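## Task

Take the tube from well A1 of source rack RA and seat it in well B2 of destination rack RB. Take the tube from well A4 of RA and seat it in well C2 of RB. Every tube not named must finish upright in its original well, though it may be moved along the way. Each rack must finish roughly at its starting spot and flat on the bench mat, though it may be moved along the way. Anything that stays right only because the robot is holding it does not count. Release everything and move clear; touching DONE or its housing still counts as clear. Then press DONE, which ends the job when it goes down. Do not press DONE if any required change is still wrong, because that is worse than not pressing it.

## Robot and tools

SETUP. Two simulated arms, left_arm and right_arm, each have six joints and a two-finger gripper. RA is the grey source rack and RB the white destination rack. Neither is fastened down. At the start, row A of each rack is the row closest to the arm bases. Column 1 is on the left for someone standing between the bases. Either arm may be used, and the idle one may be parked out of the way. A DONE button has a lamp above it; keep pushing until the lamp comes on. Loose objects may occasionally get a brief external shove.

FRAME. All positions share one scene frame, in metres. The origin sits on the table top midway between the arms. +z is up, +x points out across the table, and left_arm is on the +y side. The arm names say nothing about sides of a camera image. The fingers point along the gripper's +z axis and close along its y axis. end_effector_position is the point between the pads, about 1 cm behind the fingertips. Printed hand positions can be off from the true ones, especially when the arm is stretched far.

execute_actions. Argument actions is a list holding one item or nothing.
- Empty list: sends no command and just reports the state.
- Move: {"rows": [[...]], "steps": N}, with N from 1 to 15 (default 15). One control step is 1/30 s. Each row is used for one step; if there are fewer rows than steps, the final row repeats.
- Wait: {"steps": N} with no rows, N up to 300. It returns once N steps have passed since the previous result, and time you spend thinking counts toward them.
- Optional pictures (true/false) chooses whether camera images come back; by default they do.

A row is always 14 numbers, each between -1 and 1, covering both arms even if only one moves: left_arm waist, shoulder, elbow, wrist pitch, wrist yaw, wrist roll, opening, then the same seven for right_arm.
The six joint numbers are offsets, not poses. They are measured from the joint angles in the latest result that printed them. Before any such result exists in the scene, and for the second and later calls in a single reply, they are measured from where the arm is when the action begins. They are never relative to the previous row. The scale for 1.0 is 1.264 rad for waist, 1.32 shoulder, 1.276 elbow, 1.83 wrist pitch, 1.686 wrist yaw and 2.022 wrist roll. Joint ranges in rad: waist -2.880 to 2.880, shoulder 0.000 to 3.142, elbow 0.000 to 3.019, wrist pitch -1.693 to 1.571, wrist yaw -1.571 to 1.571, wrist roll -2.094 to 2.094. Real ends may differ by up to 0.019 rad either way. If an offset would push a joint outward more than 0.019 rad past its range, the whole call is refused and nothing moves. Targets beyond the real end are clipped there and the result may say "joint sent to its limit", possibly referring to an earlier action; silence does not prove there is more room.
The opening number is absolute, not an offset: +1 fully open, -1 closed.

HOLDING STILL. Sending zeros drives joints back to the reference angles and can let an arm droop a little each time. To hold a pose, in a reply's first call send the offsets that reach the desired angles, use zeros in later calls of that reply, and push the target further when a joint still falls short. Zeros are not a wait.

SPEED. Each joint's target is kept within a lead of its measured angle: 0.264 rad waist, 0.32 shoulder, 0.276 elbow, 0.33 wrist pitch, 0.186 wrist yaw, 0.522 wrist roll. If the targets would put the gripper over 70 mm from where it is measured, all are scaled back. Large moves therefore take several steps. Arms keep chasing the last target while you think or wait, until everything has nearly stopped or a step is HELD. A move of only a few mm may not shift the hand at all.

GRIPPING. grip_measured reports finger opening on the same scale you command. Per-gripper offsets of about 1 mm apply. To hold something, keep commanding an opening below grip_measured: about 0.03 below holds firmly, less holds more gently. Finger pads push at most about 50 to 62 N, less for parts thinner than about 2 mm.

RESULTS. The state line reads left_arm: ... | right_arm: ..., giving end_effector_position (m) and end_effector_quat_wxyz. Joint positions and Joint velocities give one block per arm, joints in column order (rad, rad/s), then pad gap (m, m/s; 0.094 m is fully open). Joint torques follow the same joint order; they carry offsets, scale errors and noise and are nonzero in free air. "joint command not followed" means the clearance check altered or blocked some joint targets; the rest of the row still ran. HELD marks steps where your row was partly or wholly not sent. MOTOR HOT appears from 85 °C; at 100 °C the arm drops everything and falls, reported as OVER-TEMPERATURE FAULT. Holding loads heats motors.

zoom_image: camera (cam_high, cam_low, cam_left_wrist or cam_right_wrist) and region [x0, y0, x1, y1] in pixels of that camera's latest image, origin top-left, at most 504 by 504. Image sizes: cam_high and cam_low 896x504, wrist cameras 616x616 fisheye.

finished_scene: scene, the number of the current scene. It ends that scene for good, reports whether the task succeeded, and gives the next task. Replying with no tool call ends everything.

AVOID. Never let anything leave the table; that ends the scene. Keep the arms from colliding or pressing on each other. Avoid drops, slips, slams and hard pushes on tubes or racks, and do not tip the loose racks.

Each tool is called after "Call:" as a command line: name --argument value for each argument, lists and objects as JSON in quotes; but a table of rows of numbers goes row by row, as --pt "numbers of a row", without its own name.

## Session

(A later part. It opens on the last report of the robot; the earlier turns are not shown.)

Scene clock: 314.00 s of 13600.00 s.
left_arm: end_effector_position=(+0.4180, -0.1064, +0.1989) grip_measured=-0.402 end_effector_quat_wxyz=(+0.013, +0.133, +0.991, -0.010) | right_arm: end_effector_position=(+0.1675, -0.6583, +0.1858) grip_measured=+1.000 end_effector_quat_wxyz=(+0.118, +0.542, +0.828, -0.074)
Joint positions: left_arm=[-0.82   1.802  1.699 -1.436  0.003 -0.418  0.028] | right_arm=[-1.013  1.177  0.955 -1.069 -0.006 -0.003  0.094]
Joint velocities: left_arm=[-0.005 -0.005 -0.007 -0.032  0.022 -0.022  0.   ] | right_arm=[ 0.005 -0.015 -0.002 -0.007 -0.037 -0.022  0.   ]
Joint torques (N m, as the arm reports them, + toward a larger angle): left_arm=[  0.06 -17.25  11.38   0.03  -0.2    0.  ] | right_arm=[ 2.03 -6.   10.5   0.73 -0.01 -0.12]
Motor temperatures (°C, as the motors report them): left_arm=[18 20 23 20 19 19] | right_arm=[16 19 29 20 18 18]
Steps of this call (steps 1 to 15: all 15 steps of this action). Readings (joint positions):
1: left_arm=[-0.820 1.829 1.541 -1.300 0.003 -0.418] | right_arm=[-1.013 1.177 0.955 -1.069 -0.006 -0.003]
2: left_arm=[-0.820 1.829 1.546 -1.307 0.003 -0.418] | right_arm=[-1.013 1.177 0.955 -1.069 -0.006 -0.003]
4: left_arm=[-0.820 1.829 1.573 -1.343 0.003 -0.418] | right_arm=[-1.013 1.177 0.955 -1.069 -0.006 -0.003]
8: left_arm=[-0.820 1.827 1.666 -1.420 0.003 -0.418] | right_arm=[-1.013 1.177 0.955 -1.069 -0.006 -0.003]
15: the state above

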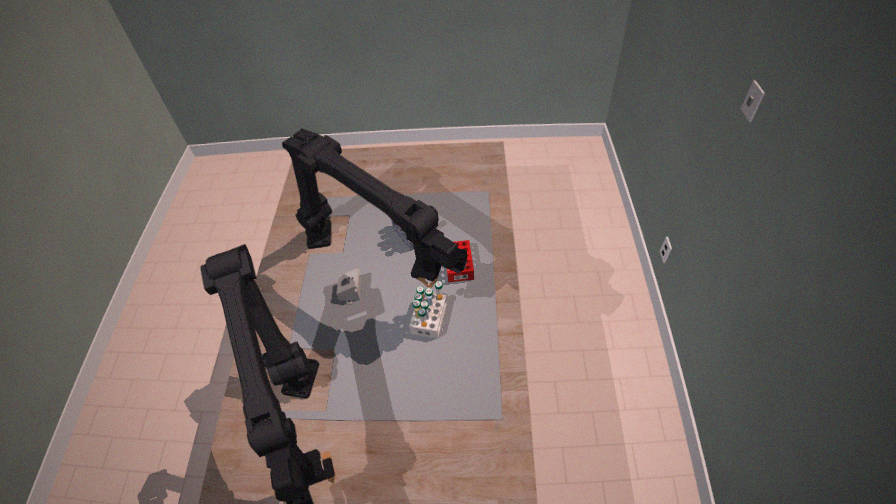

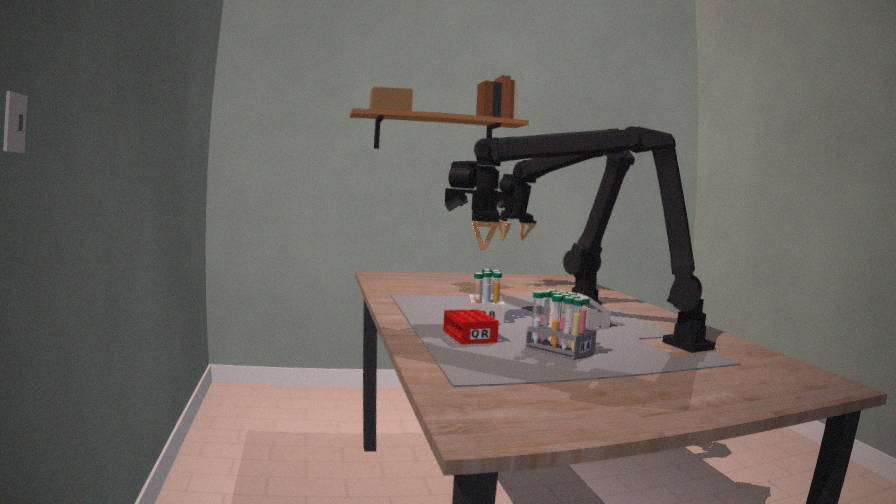

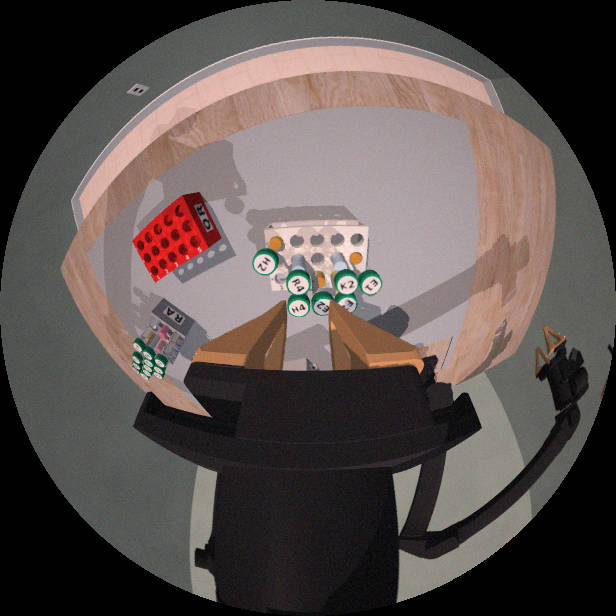

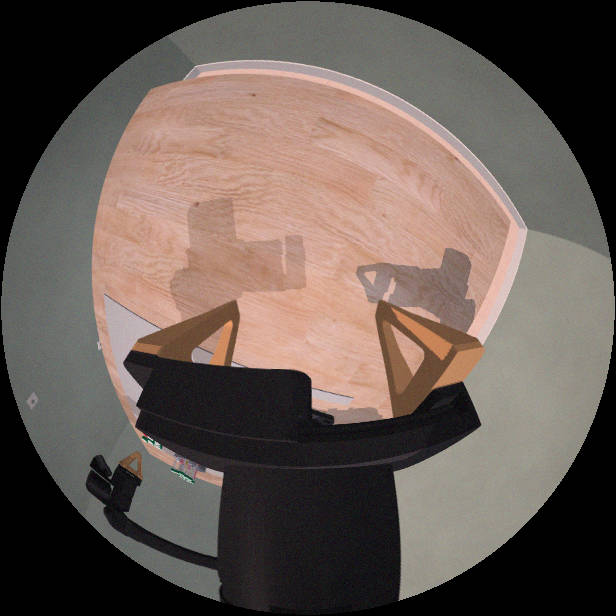

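Call:
execute_actions --actions '[{"rows":[[0.05,-0.05,0,0,0,0.05,-0.45,0,0,0.02,0,0,0,1],[0.1,-0.1,-0.04,0,0,0.1,-0.45,0,0,0.02,0,0,0,1],[0.15,-0.14,-0.08,0,0,0.15,-0.45,0,0,0.02,0,0,0,1],[0.2,-0.18,-0.12,0,0,0.2,-0.45,0,0,0.02,0,0,0,1],[0.25,-0.22,-0.16,0,0,0.264,-0.45,0,0,0.02,0,0,0,1],[0.3,-0.26,-0.2,0,0,0.264,-0.45,0,0,0.02,0,0,0,1],[0.35,-0.3,-0.24,0,0,0.264,-0.45,0,0,0.02,0,0,0,1],[0.415,-0.34,-0.28,0,0,0.264,-0.45,0,0,0.02,0,0,0,1],[0.415,-0.38,-0.32,0,0,0.264,-0.45,0,0,0.02,0,0,0,1],[0.415,-0.4,-0.36,0,0,0.264,-0.45,0,0,0.02,0,0,0,1],[0.415,-0.4,-0.4,0,0,0.264,-0.45,0,0,0.02,0,0,0,1],[0.415,-0.4,-0.44,0.03,0,0.264,-0.45,0,0,0.02,0,0,0,1],[0.415,-0.4,-0.48,0.06,0,0.264,-0.45,0,0,0.02,0,0,0,1],[0.415,-0.4,-0.51,0.09,0,0.264,-0.45,0,0,0.02,0,0,0,1],[0.415,-0.4,-0.535,0.09,0,0.264,-0.45,0,0,0.02,0,0,0,1]]}]' --pictures false

Call:
execute_actions --actions '[{"steps":30}]'

Scene clock: 328.50 s of 13600.00 s.
left_arm: end_effector_position=(+0.3691, +0.1572, +0.1874) grip_measured=-0.448 end_effector_quat_wxyz=(-0.002, +0.096, +0.995, -0.002) | right_arm: end_effector_position=(+0.1675, -0.6583, +0.1858) grip_measured=+1.000 end_effector_quat_wxyz=(+0.118, +0.542, +0.828, -0.074)
Joint positions: left_arm=[-0.368  1.402  1.186 -1.358  0.004 -0.04   0.026] | right_arm=[-1.013  1.177  0.955 -1.069 -0.006 -0.003  0.094]
Joint velocities: left_arm=[ 1.314 -1.519 -2.039  0.945 -0.007  0.755 -0.   ] | right_arm=[-0.005 -0.005  0.007 -0.017  0.051 -0.037  0.   ]
Joint torques (N m, as the arm reports them, + toward a larger angle): left_arm=[ -2.2  -10.6    6.98   0.32  -0.14   0.14] | right_arm=[ 1.83 -6.24 10.42  0.68 -0.02 -0.08]
Motor temperatures (°C, as the motors report them): left_arm=[18 20 25 20 18 19] | right_arm=[16 19 29 20 18 18]
Steps of this call (steps 1 to 15: the robot went on to your last target; steps 16 to 130: nothing new was sent; then 9.67 s passed at rest; steps 131 to 145: all 15 steps of this action). Readings (joint positions):
131: left_arm=[-0.816 1.800 1.699 -1.437 0.004 -0.402] | right_arm=[-1.013 1.177 0.955 -1.069 -0.006 -0.003]
132: left_arm=[-0.809 1.794 1.690 -1.436 0.005 -0.376] | right_arm=[-1.013 1.177 0.955 -1.069 -0.006 -0.003]
134: left_arm=[-0.777 1.765 1.649 -1.436 0.005 -0.319] | right_arm=[-1.013 1.177 0.955 -1.069 -0.006 -0.003]
138: left_arm=[-0.660 1.674 1.533 -1.436 0.005 -0.205] | right_arm=[-1.013 1.177 0.955 -1.069 -0.006 -0.003]
145: the state above

Scene clock: 329.50 s of 13600.00 s.
left_arm: end_effector_position=(+0.3206, +0.1972, +0.1649) grip_measured=-0.448 end_effector_quat_wxyz=(+0.005, +0.128, +0.992, -0.000) | right_arm: end_effector_position=(+0.1675, -0.6583, +0.1858) grip_measured=+1.000 end_effector_quat_wxyz=(+0.118, +0.542, +0.828, -0.074)
Joint positions: left_arm=[-0.289  1.262  0.994 -1.293  0.001  0.105  0.026] | right_arm=[-1.013  1.177  0.955 -1.069 -0.006 -0.003  0.094]
Joint velocities: left_arm=[-0.005 -0.005 -0.002 -0.002 -0.037  0.037 -0.   ] | right_arm=[-0.024 -0.005  0.002 -0.012  0.037  0.066  0.   ]
Joint torques (N m, as the arm reports them, + toward a larger angle): left_arm=[-0.88 -6.43  9.69  1.34 -0.06  0.14] | right_arm=[ 1.46 -5.33 10.28  0.52 -0.05 -0.06]
Motor temperatures (°C, as the motors report them): left_arm=[18 20 25 20 18 19] | right_arm=[16 19 29 20 18 18]
Steps of this call (steps 1 to 30: the robot went on to your last target). Readings (joint positions):
1: left_arm=[-0.326 1.353 1.117 -1.331 0.003 -0.012] | right_arm=[-1.013 1.177 0.955 -1.069 -0.006 -0.003]
2: left_arm=[-0.292 1.311 1.060 -1.319 -0.000 0.010] | right_arm=[-1.013 1.177 0.955 -1.069 -0.006 -0.003]
4: left_arm=[-0.263 1.263 1.000 -1.319 -0.001 0.043] | right_arm=[-1.013 1.177 0.955 -1.069 -0.006 -0.003]
8: left_arm=[-0.281 1.258 0.994 -1.299 -0.000 0.080] | right_arm=[-1.013 1.177 0.955 -1.069 -0.006 -0.003]
30: the state above
All arms were judged still, so your last target was given up. Only a new action makes them travel on or press farther. Fingers that are still opening or closing keep moving.

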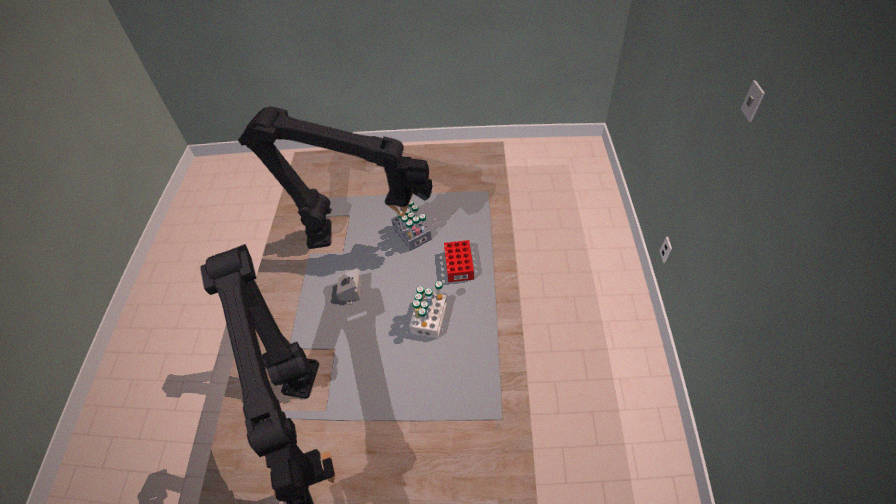

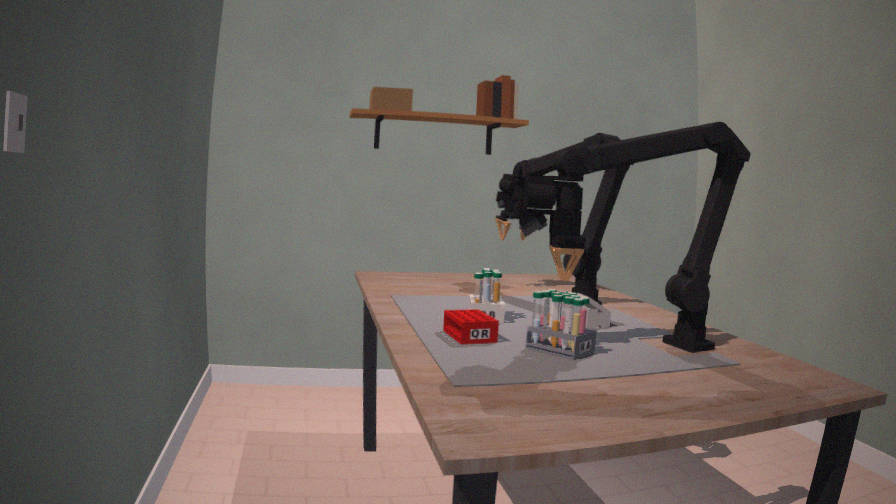

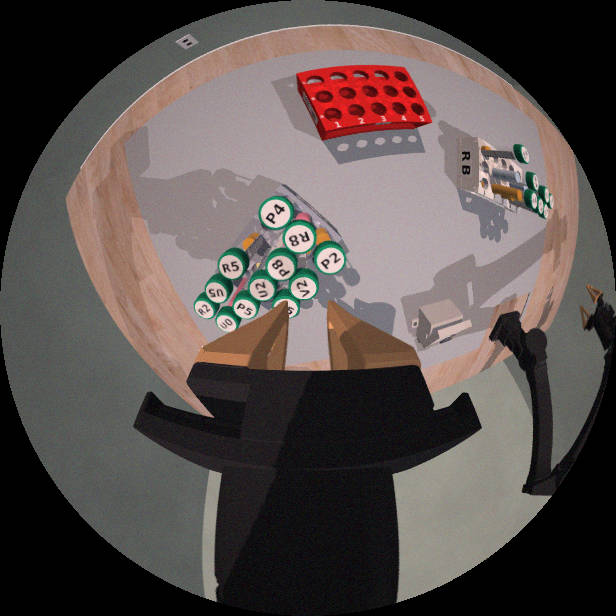

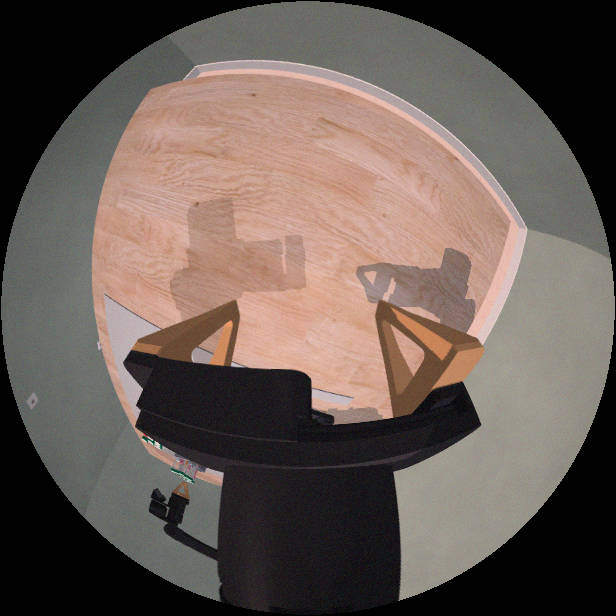

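Call:
execute_actions --actions '[{"rows":[[0.012,0.02,-0.028,0.037,0,0,-0.45,0,0,0.02,0,0,0,1]]}]'

Call:
zoom_image --camera "cam_left_wrist" --region '[240,230,380,370]'

Scene clock: 336.67 s of 13600.00 s.
left_arm: end_effector_position=(+0.3175, +0.1992, +0.1423) grip_measured=-0.448 end_effector_quat_wxyz=(-0.004, +0.126, +0.992, -0.000) | right_arm: end_effector_position=(+0.1675, -0.6583, +0.1858) grip_measured=+1.000 end_effector_quat_wxyz=(+0.118, +0.542, +0.828, -0.074)
Joint positions: left_arm=[-0.284  1.284  0.951 -1.246  0.001  0.105  0.026] | right_arm=[-1.013  1.177  0.955 -1.069 -0.006 -0.003  0.094]
Joint velocities: left_arm=[-0.015 -0.005 -0.002 -0.012  0.051 -0.081  0.001] | right_arm=[ 0.015  0.005 -0.012  0.002  0.051 -0.066  0.   ]
Joint torques (N m, as the arm reports them, + toward a larger angle): left_arm=[ 0.63 -7.35  8.28  1.35 -0.13  0.  ] | right_arm=[ 1.28 -5.48 10.24  0.69 -0.03 -0.12]
Motor temperatures (°C, as the motors report them): left_arm=[18 19 24 20 18 19] | right_arm=[16 19 29 20 18 18]
Steps of this call (steps 1 to 90: nothing new was sent; then 3.67 s passed at rest; steps 91 to 105: all 15 steps of this action). Readings (joint positions):
91: left_arm=[-0.288 1.262 0.989 -1.282 0.001 0.105] | right_arm=[-1.013 1.177 0.955 -1.069 -0.006 -0.003]
92: left_arm=[-0.288 1.263 0.981 -1.267 0.001 0.105] | right_arm=[-1.013 1.177 0.955 -1.069 -0.006 -0.003]
94: left_arm=[-0.286 1.269 0.965 -1.251 0.001 0.105] | right_arm=[-1.013 1.177 0.955 -1.069 -0.006 -0.003]
98: left_arm=[-0.284 1.282 0.951 -1.249 0.001 0.105] | right_arm=[-1.013 1.177 0.955 -1.069 -0.006 -0.003]
105: the state above

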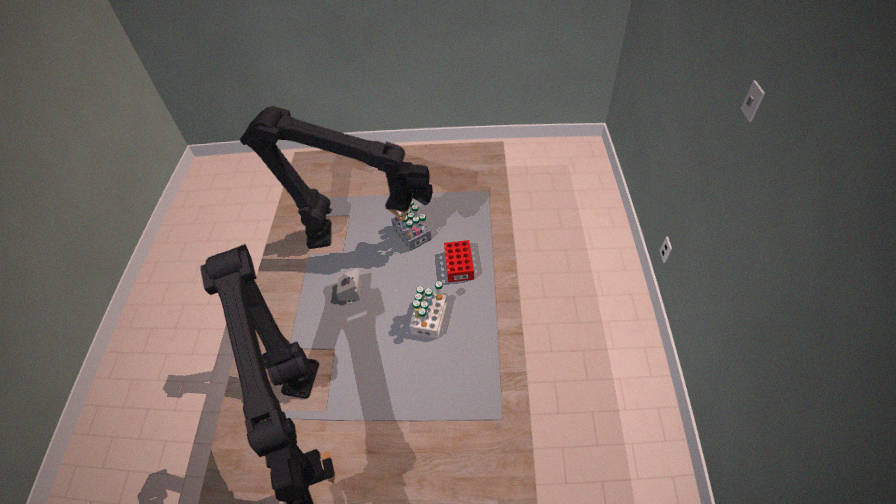

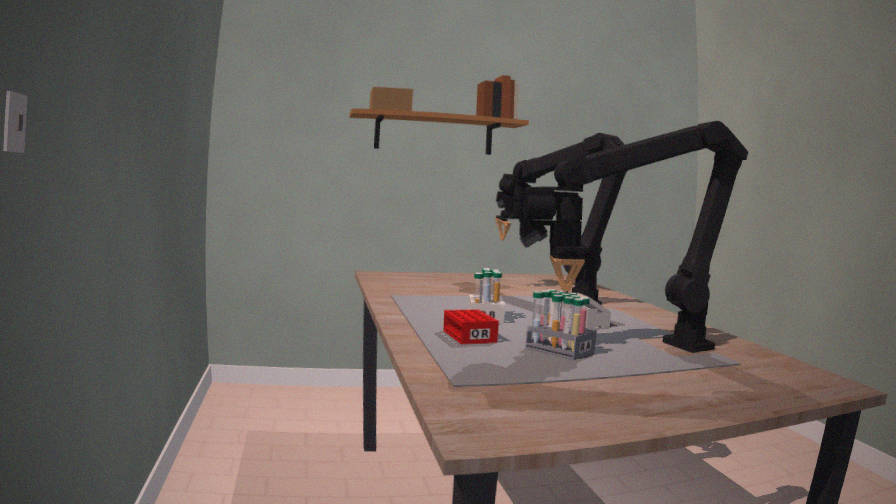

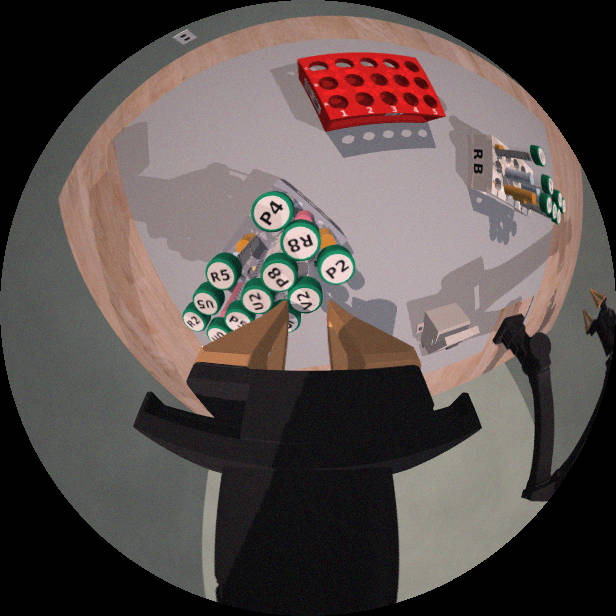

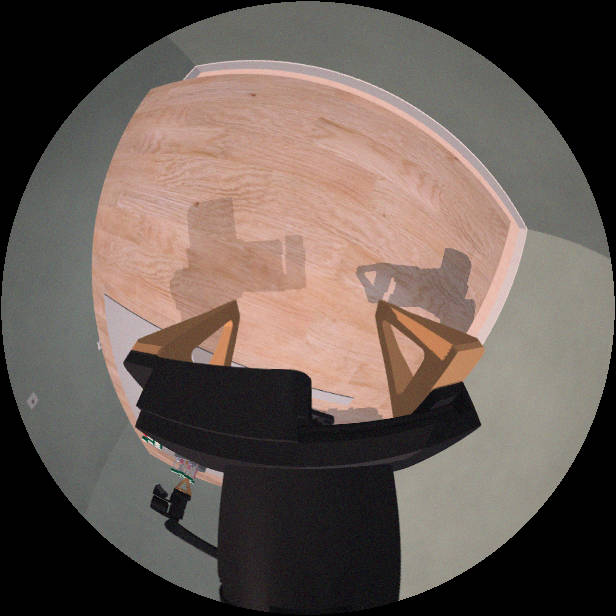

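Region (240, 230, 380, 370) of cam_left_wrist's 616x616 image, scaled by 3.600, with more detail than that image has.

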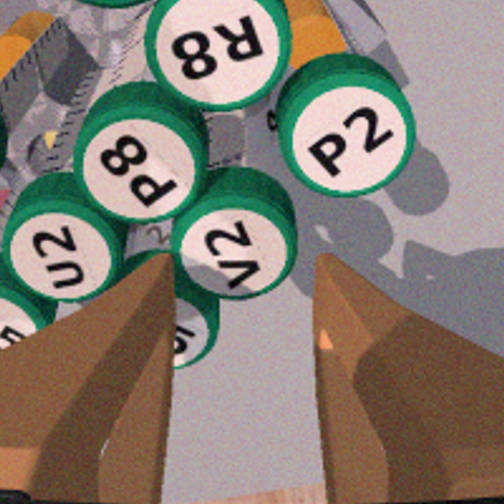

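Call:
execute_actions --actions '[{"rows":[[0.012,0.014,0.045,0.016,0,0,-0.45,0,0,0.02,0,0,0,1]]}]'

Call:
zoom_image --camera "cam_left_wrist" --region '[240,230,380,370]'

Scene clock: 342.97 s of 13600.00 s.
left_arm: end_effector_position=(+0.3198, +0.2005, +0.1403) grip_measured=-0.448 end_effector_quat_wxyz=(-0.003, +0.124, +0.992, -0.000) | right_arm: end_effector_position=(+0.1675, -0.6583, +0.1858) grip_measured=+1.000 end_effector_quat_wxyz=(+0.118, +0.542, +0.828, -0.074)
Joint positions: left_arm=[-0.28   1.29   0.951 -1.238  0.001  0.105  0.026] | right_arm=[-1.013  1.177  0.955 -1.069 -0.006 -0.003  0.094]
Joint velocities: left_arm=[-0.015  0.005 -0.012  0.007  0.051 -0.037 -0.001] | right_arm=[ 0.015 -0.015 -0.002 -0.012  0.037  0.051  0.   ]
Joint torques (N m, as the arm reports them, + toward a larger angle): left_arm=[ 0.83 -6.67 12.07  1.33 -0.15  0.03] | right_arm=[ 1.89 -6.21 10.4   0.52 -0.03 -0.07]
Motor temperatures (°C, as the motors report them): left_arm=[18 19 24 20 18 19] | right_arm=[16 19 29 20 18 18]
Steps of this call (steps 1 to 15: the robot went on to your last target; steps 16 to 90: nothing new was sent; then 2.80 s passed at rest; steps 91 to 105: all 15 steps of this action). Readings (joint positions):
91: left_arm=[-0.284 1.284 0.951 -1.245 0.001 0.105] | right_arm=[-1.013 1.177 0.955 -1.069 -0.006 -0.003]
92: left_arm=[-0.283 1.284 0.951 -1.242 0.001 0.105] | right_arm=[-1.013 1.177 0.955 -1.069 -0.006 -0.003]
94: left_arm=[-0.281 1.287 0.951 -1.239 0.001 0.105] | right_arm=[-1.013 1.177 0.955 -1.069 -0.006 -0.003]
98: left_arm=[-0.280 1.290 0.951 -1.238 0.001 0.105] | right_arm=[-1.013 1.177 0.955 -1.069 -0.006 -0.003]
105: the state above

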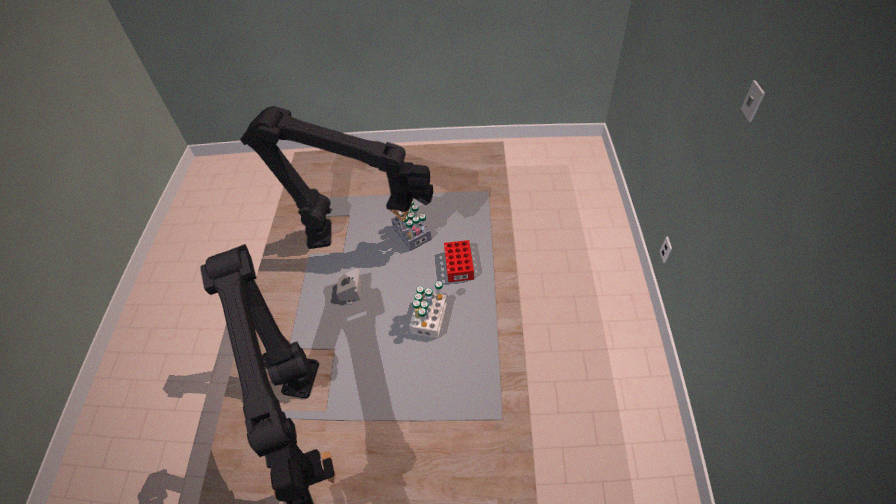

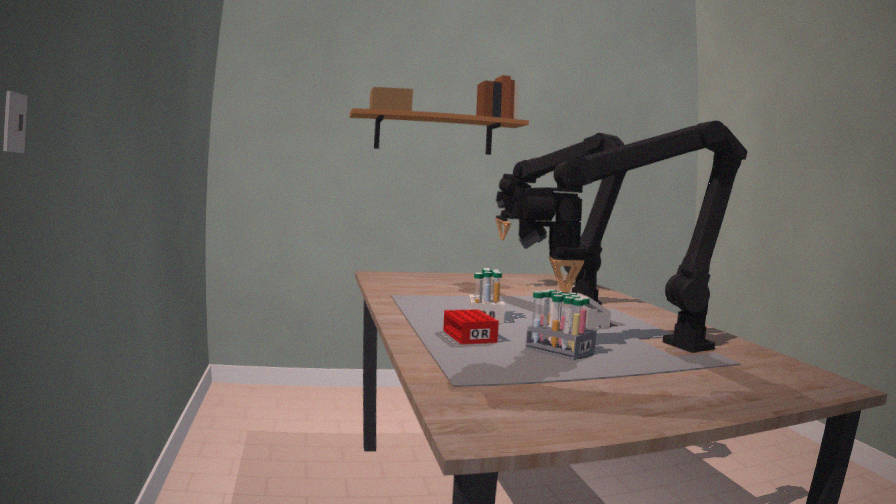

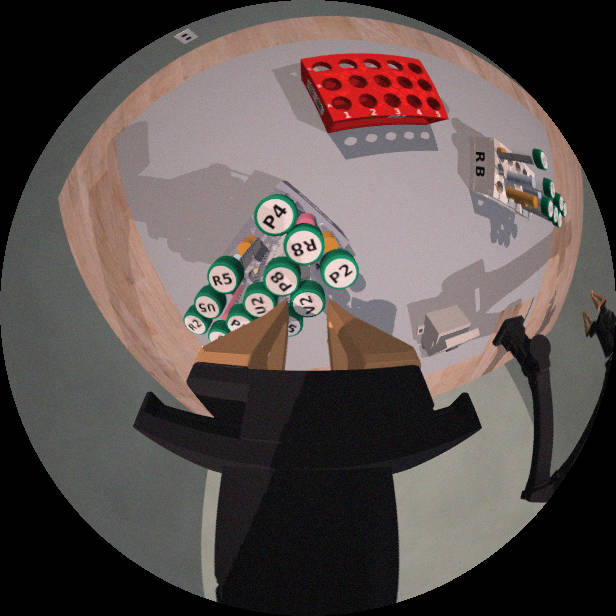

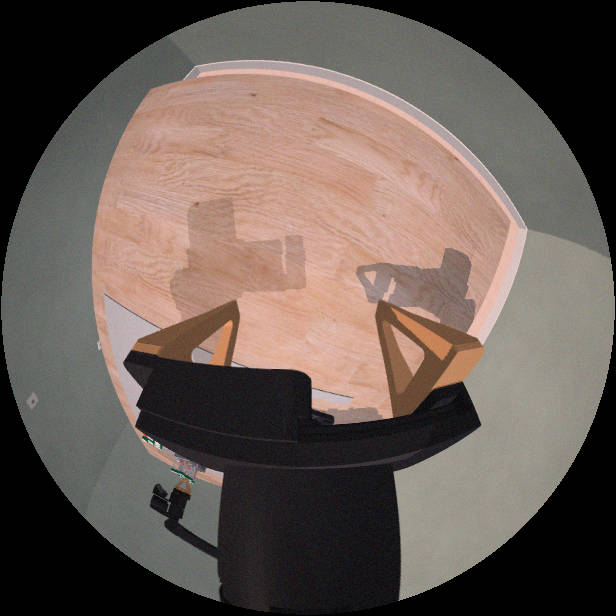

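Region (240, 230, 380, 370) of cam_left_wrist's 616x616 image, scaled by 3.600, with more detail than that image has.

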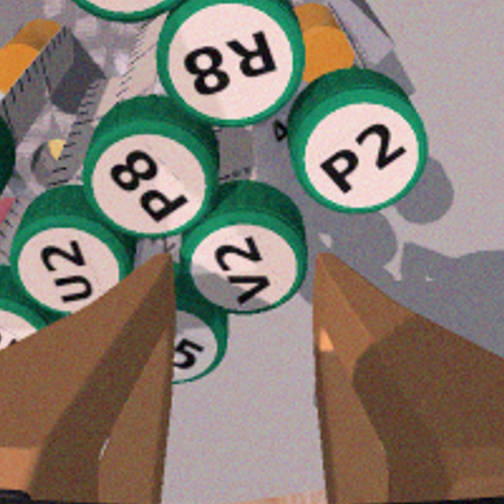

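Call:
execute_actions --actions '[{"rows":[[0,0.02,0.02,0.02,0,0,-0.45,0,0,0.02,0,0,0,1],[0,0.02,0.02,0.02,0,0,-0.45,0,0,0.02,0,0,0,1],[0,0.02,0.02,0.02,0,0,-0.45,0,0,0.02,0,0,0,1],[0,0.02,0.02,0.02,0,0,-0.45,0,0,0.02,0,0,0,1],[0,0.02,0.02,0.02,0,0,-0.45,0,0,0.02,0,0,0,1],[0,0.026,-0.008,0.03,0,0,-0.45,0,0,0.02,0,0,0,1]]}]'

Call:
zoom_image --camera "cam_left_wrist" --region '[240,230,380,370]'

Scene clock: 354.00 s of 13600.00 s.
left_arm: end_effector_position=(+0.3266, +0.1995, +0.1387) grip_measured=-0.448 end_effector_quat_wxyz=(+0.008, +0.124, +0.992, -0.000) | right_arm: end_effector_position=(+0.1675, -0.6583, +0.1858) grip_measured=+1.000 end_effector_quat_wxyz=(+0.118, +0.542, +0.828, -0.074)
Joint positions: left_arm=[-0.28   1.295  0.951 -1.21   0.001  0.105  0.026] | right_arm=[-1.013  1.177  0.955 -1.069 -0.006 -0.003  0.094]
Joint velocities: left_arm=[-0.005 -0.005 -0.012 -0.012 -0.051  0.022 -0.   ] | right_arm=[-0.005 -0.005 -0.012 -0.002 -0.037  0.051  0.   ]
Joint torques (N m, as the arm reports them, + toward a larger angle): left_arm=[-0.53 -5.18  6.83  1.43 -0.12  0.  ] | right_arm=[ 1.64 -6.29 10.62  0.63  0.   -0.1 ]
Motor temperatures (°C, as the motors report them): left_arm=[18 19 25 20 18 19] | right_arm=[16 19 29 20 18 18]
Steps of this call (steps 1 to 15: the robot went on to your last target; steps 16 to 90: nothing new was sent; then 7.53 s passed at rest; steps 91 to 105: all 15 steps of this action). Readings (joint positions):
91: left_arm=[-0.280 1.291 0.951 -1.235 0.001 0.105] | right_arm=[-1.013 1.177 0.955 -1.069 -0.006 -0.003]
92: left_arm=[-0.280 1.293 0.951 -1.231 0.001 0.105] | right_arm=[-1.013 1.177 0.955 -1.069 -0.006 -0.003]
94: left_arm=[-0.280 1.294 0.951 -1.223 0.001 0.105] | right_arm=[-1.013 1.177 0.955 -1.069 -0.006 -0.003]
98: left_arm=[-0.280 1.295 0.951 -1.211 0.001 0.105] | right_arm=[-1.013 1.177 0.955 -1.069 -0.006 -0.003]
105: the state above

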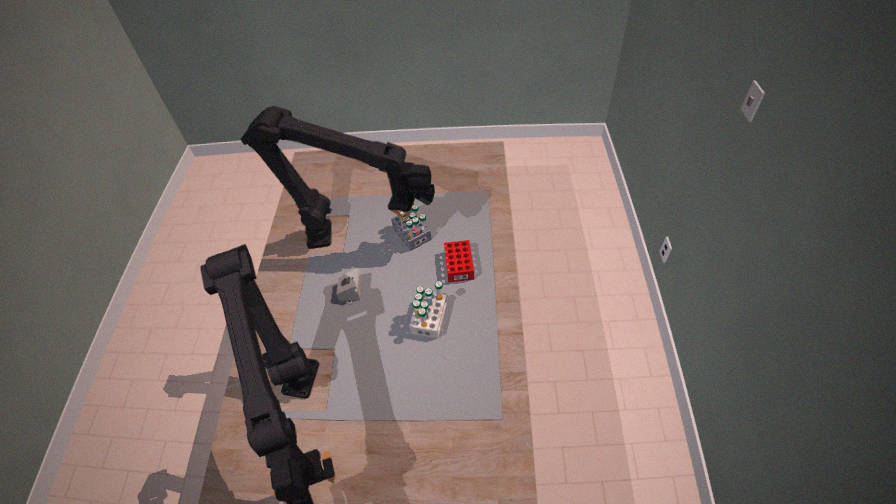

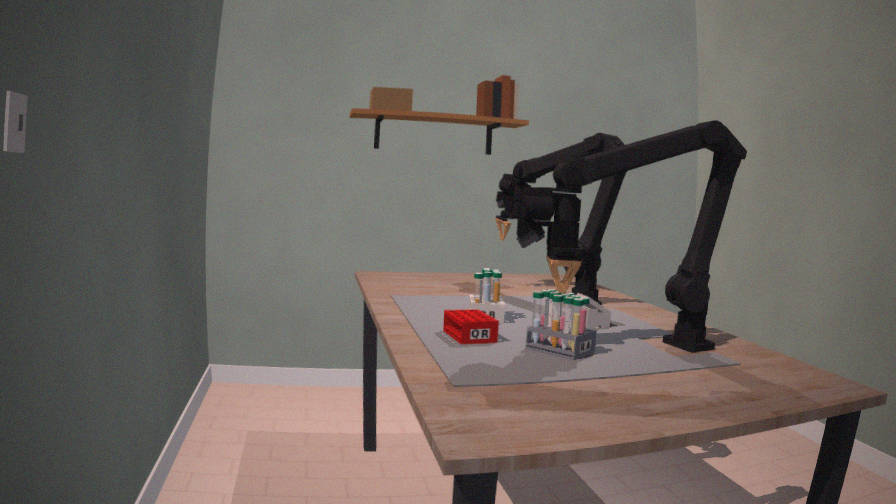

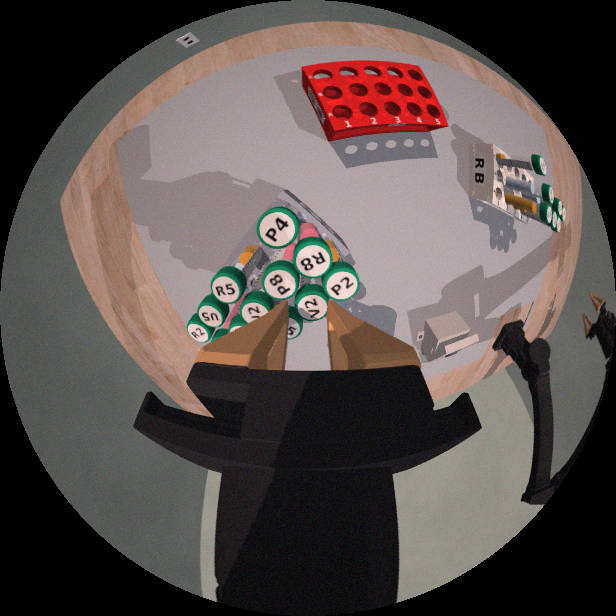

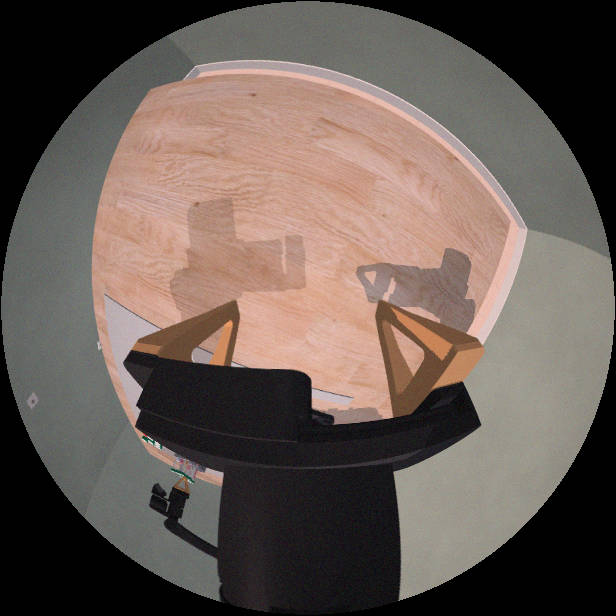

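Region (240, 230, 380, 370) of cam_left_wrist's 616x616 image, scaled by 3.600, with more detail than that image has.

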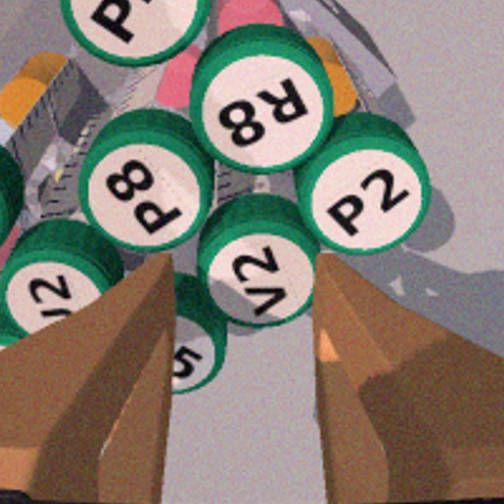

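Call:
execute_actions --actions '[{"rows":[[0,0,0.06,-0.018,0,0,-0.45,0,0,0.02,0,0,0,1]]}]'

Call:
zoom_image --camera "cam_left_wrist" --region '[240,230,380,370]'

Scene clock: 362.53 s of 13600.00 s.
left_arm: end_effector_position=(+0.3310, +0.1989, +0.1463) grip_measured=-0.448 end_effector_quat_wxyz=(+0.012, +0.124, +0.992, -0.001) | right_arm: end_effector_position=(+0.1675, -0.6583, +0.1858) grip_measured=+1.000 end_effector_quat_wxyz=(+0.118, +0.542, +0.828, -0.074)
Joint positions: left_arm=[-0.28   1.295  0.972 -1.224  0.001  0.105  0.026] | right_arm=[-1.013  1.177  0.955 -1.069 -0.006 -0.003  0.094]
Joint velocities: left_arm=[-0.005 -0.005 -0.007  0.022  0.066 -0.037  0.   ] | right_arm=[-0.005 -0.005  0.007 -0.007 -0.037  0.037  0.   ]
Joint torques (N m, as the arm reports them, + toward a larger angle): left_arm=[-0.09 -8.11 12.   -0.28 -0.14  0.02] | right_arm=[ 1.99 -5.75 10.28  0.6  -0.02 -0.12]
Motor temperatures (°C, as the motors report them): left_arm=[18 19 24 20 18 19] | right_arm=[16 19 29 20 18 18]
Steps of this call (steps 1 to 15: the robot went on to your last target; steps 16 to 100: nothing new was sent; then 4.70 s passed at rest; steps 101 to 115: all 15 steps of this action). Readings (joint positions):
101: left_arm=[-0.280 1.295 0.954 -1.214 0.001 0.105] | right_arm=[-1.013 1.177 0.955 -1.069 -0.006 -0.003]
102: left_arm=[-0.280 1.295 0.958 -1.218 0.001 0.105] | right_arm=[-1.013 1.177 0.955 -1.069 -0.006 -0.003]
104: left_arm=[-0.280 1.295 0.965 -1.223 0.001 0.105] | right_arm=[-1.013 1.177 0.955 -1.069 -0.006 -0.003]
108: left_arm=[-0.280 1.295 0.972 -1.224 0.001 0.105] | right_arm=[-1.013 1.177 0.955 -1.069 -0.006 -0.003]
115: the state above

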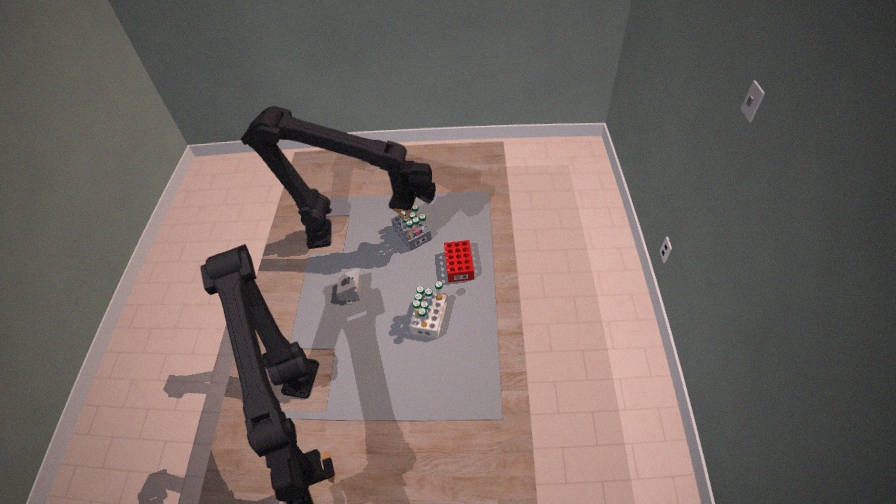

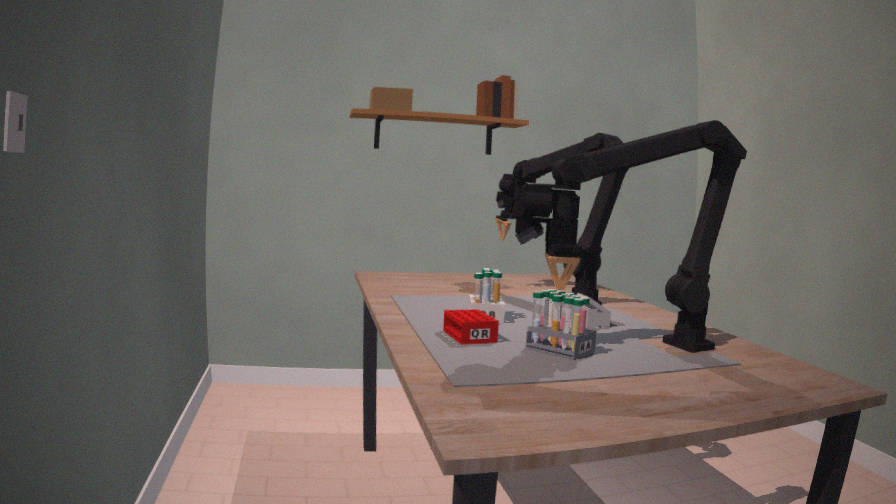

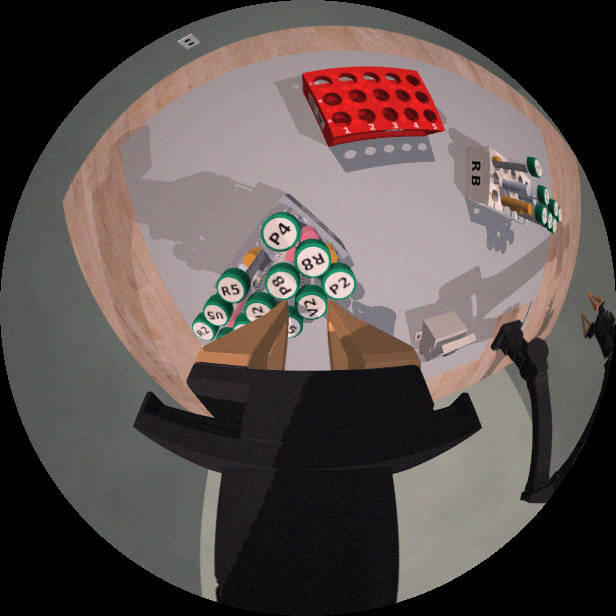

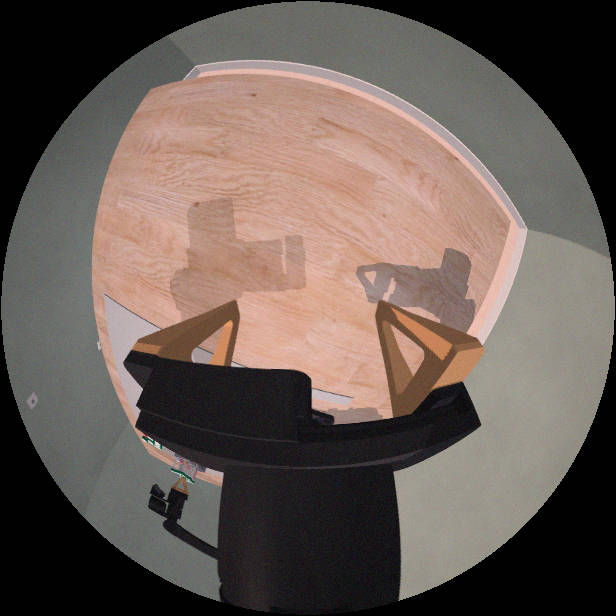

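Region (240, 230, 380, 370) of cam_left_wrist's 616x616 image, scaled by 3.600, with more detail than that image has.

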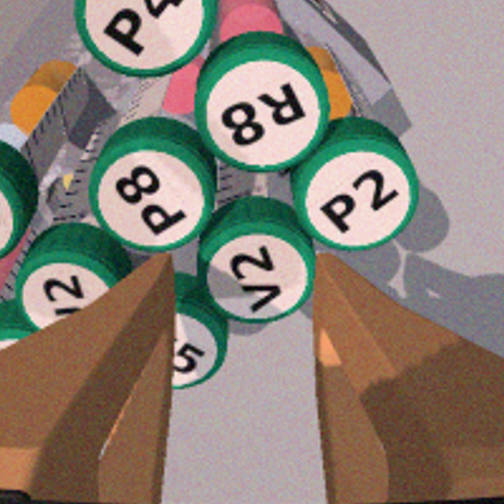

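Call:
execute_actions --actions '[{"rows":[[-0.012,0.008,0.02,0.012,0,0,-0.42,0,0,0.02,0,0,0,1],[-0.012,0.008,0.02,0.012,0,0,-0.42,0,0,0.02,0,0,0,1],[-0.012,0.008,0.0,0.012,0,0,-0.42,0,0,0.02,0,0,0,1],[-0.012,0.011,-0.004,0.017,0,0,-0.42,0,0,0.02,0,0,0,1],[-0.012,0.013,-0.009,0.021,0,0,-0.42,0,0,0.02,0,0,0,1],[-0.012,0.015,-0.014,0.026,0,0,-0.42,0,0,0.02,0,0,0,1],[-0.012,0.017,-0.019,0.031,0,0,-0.42,0,0,0.02,0,0,0,1],[-0.012,0.02,-0.025,0.037,0,0,-0.42,0,0,0.02,0,0,0,1]]}]'

Call:
zoom_image --camera "cam_left_wrist" --region '[240,230,380,370]'

Scene clock: 372.70 s of 13600.00 s.
left_arm: end_effector_position=(+0.3352, +0.1968, +0.1392) grip_measured=-0.422 end_effector_quat_wxyz=(+0.025, +0.126, +0.992, -0.000) | right_arm: end_effector_position=(+0.1675, -0.6583, +0.1858) grip_measured=+1.000 end_effector_quat_wxyz=(+0.118, +0.542, +0.828, -0.074)
Joint positions: left_arm=[-0.284  1.297  0.953 -1.177 -0.001  0.105  0.027] | right_arm=[-1.013  1.177  0.955 -1.069 -0.006 -0.003  0.094]
Joint velocities: left_arm=[ 0.005  0.005  0.002 -0.007  0.022  0.066  0.   ] | right_arm=[-0.005 -0.005  0.012 -0.002  0.051  0.037  0.   ]
Joint torques (N m, as the arm reports them, + toward a larger angle): left_arm=[-0.82 -5.57  6.84  1.47 -0.08  0.02] | right_arm=[ 1.5  -6.51 10.47  0.55  0.   -0.11]
Motor temperatures (°C, as the motors report them): left_arm=[18 19 25 20 18 19] | right_arm=[16 19 30 20 18 18]
Steps of this call (steps 1 to 15: the robot went on to your last target; steps 16 to 90: nothing new was sent; then 6.67 s passed at rest; steps 91 to 105: all 15 steps of this action). Readings (joint positions):
91: left_arm=[-0.280 1.295 0.972 -1.224 0.001 0.105] | right_arm=[-1.013 1.177 0.955 -1.069 -0.006 -0.003]
92: left_arm=[-0.280 1.295 0.972 -1.224 0.001 0.105] | right_arm=[-1.013 1.177 0.955 -1.069 -0.006 -0.003]
94: left_arm=[-0.283 1.295 0.971 -1.221 0.001 0.105] | right_arm=[-1.013 1.177 0.955 -1.069 -0.006 -0.003]
98: left_arm=[-0.284 1.297 0.953 -1.194 0.000 0.105] | right_arm=[-1.013 1.177 0.955 -1.069 -0.006 -0.003]
105: the state above

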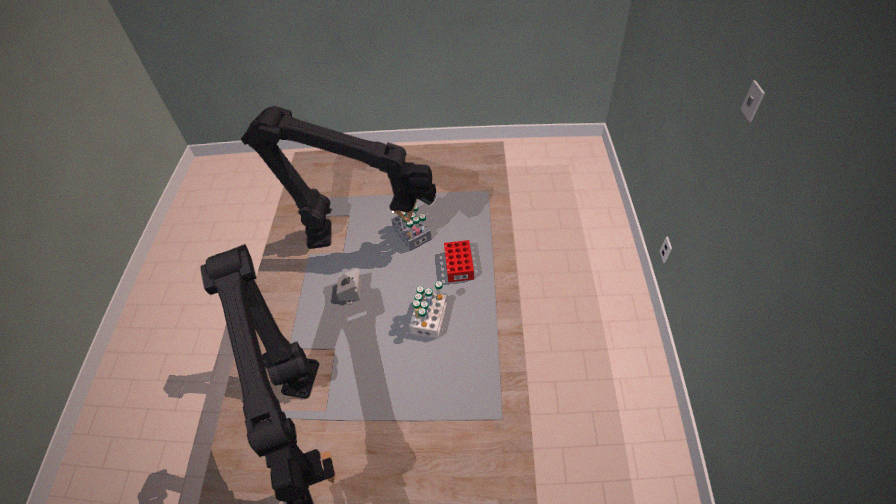

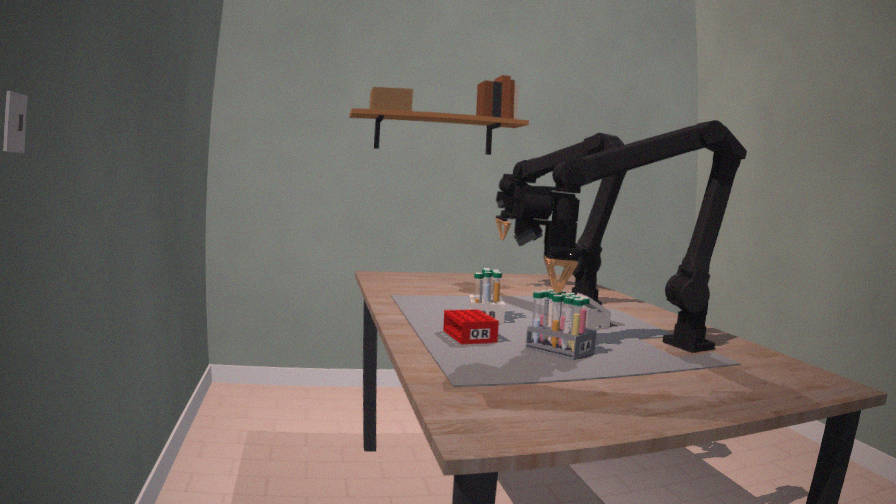

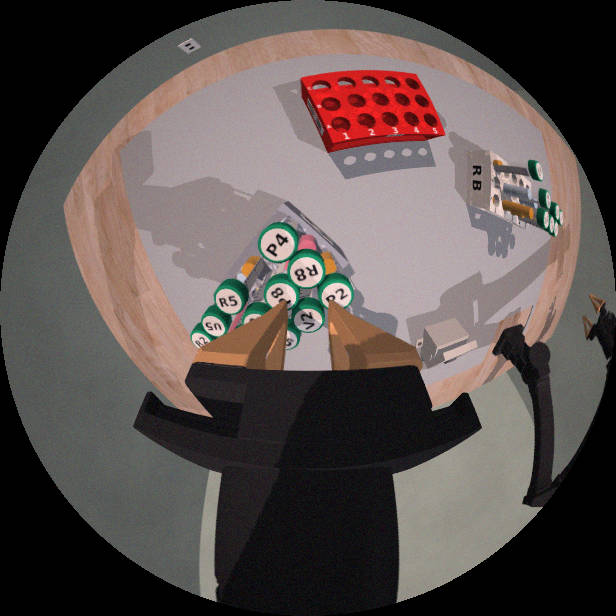

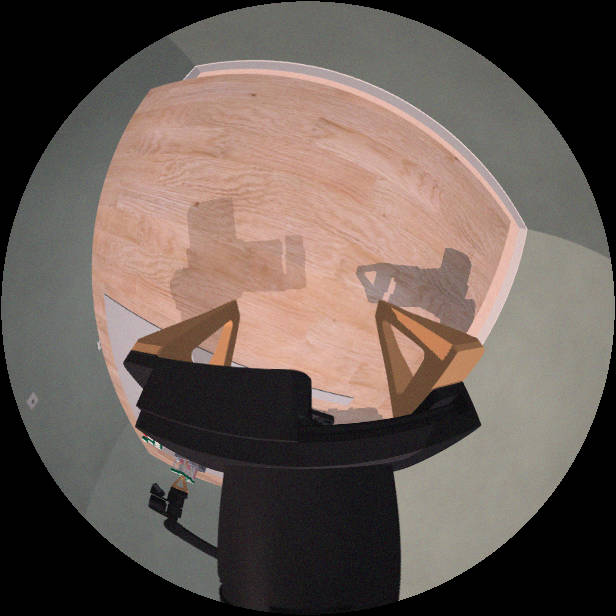

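Region (240, 230, 380, 370) of cam_left_wrist's 616x616 image, scaled by 3.600, with more detail than that image has.

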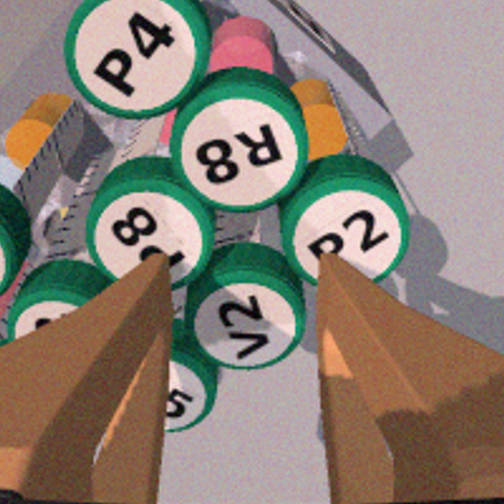

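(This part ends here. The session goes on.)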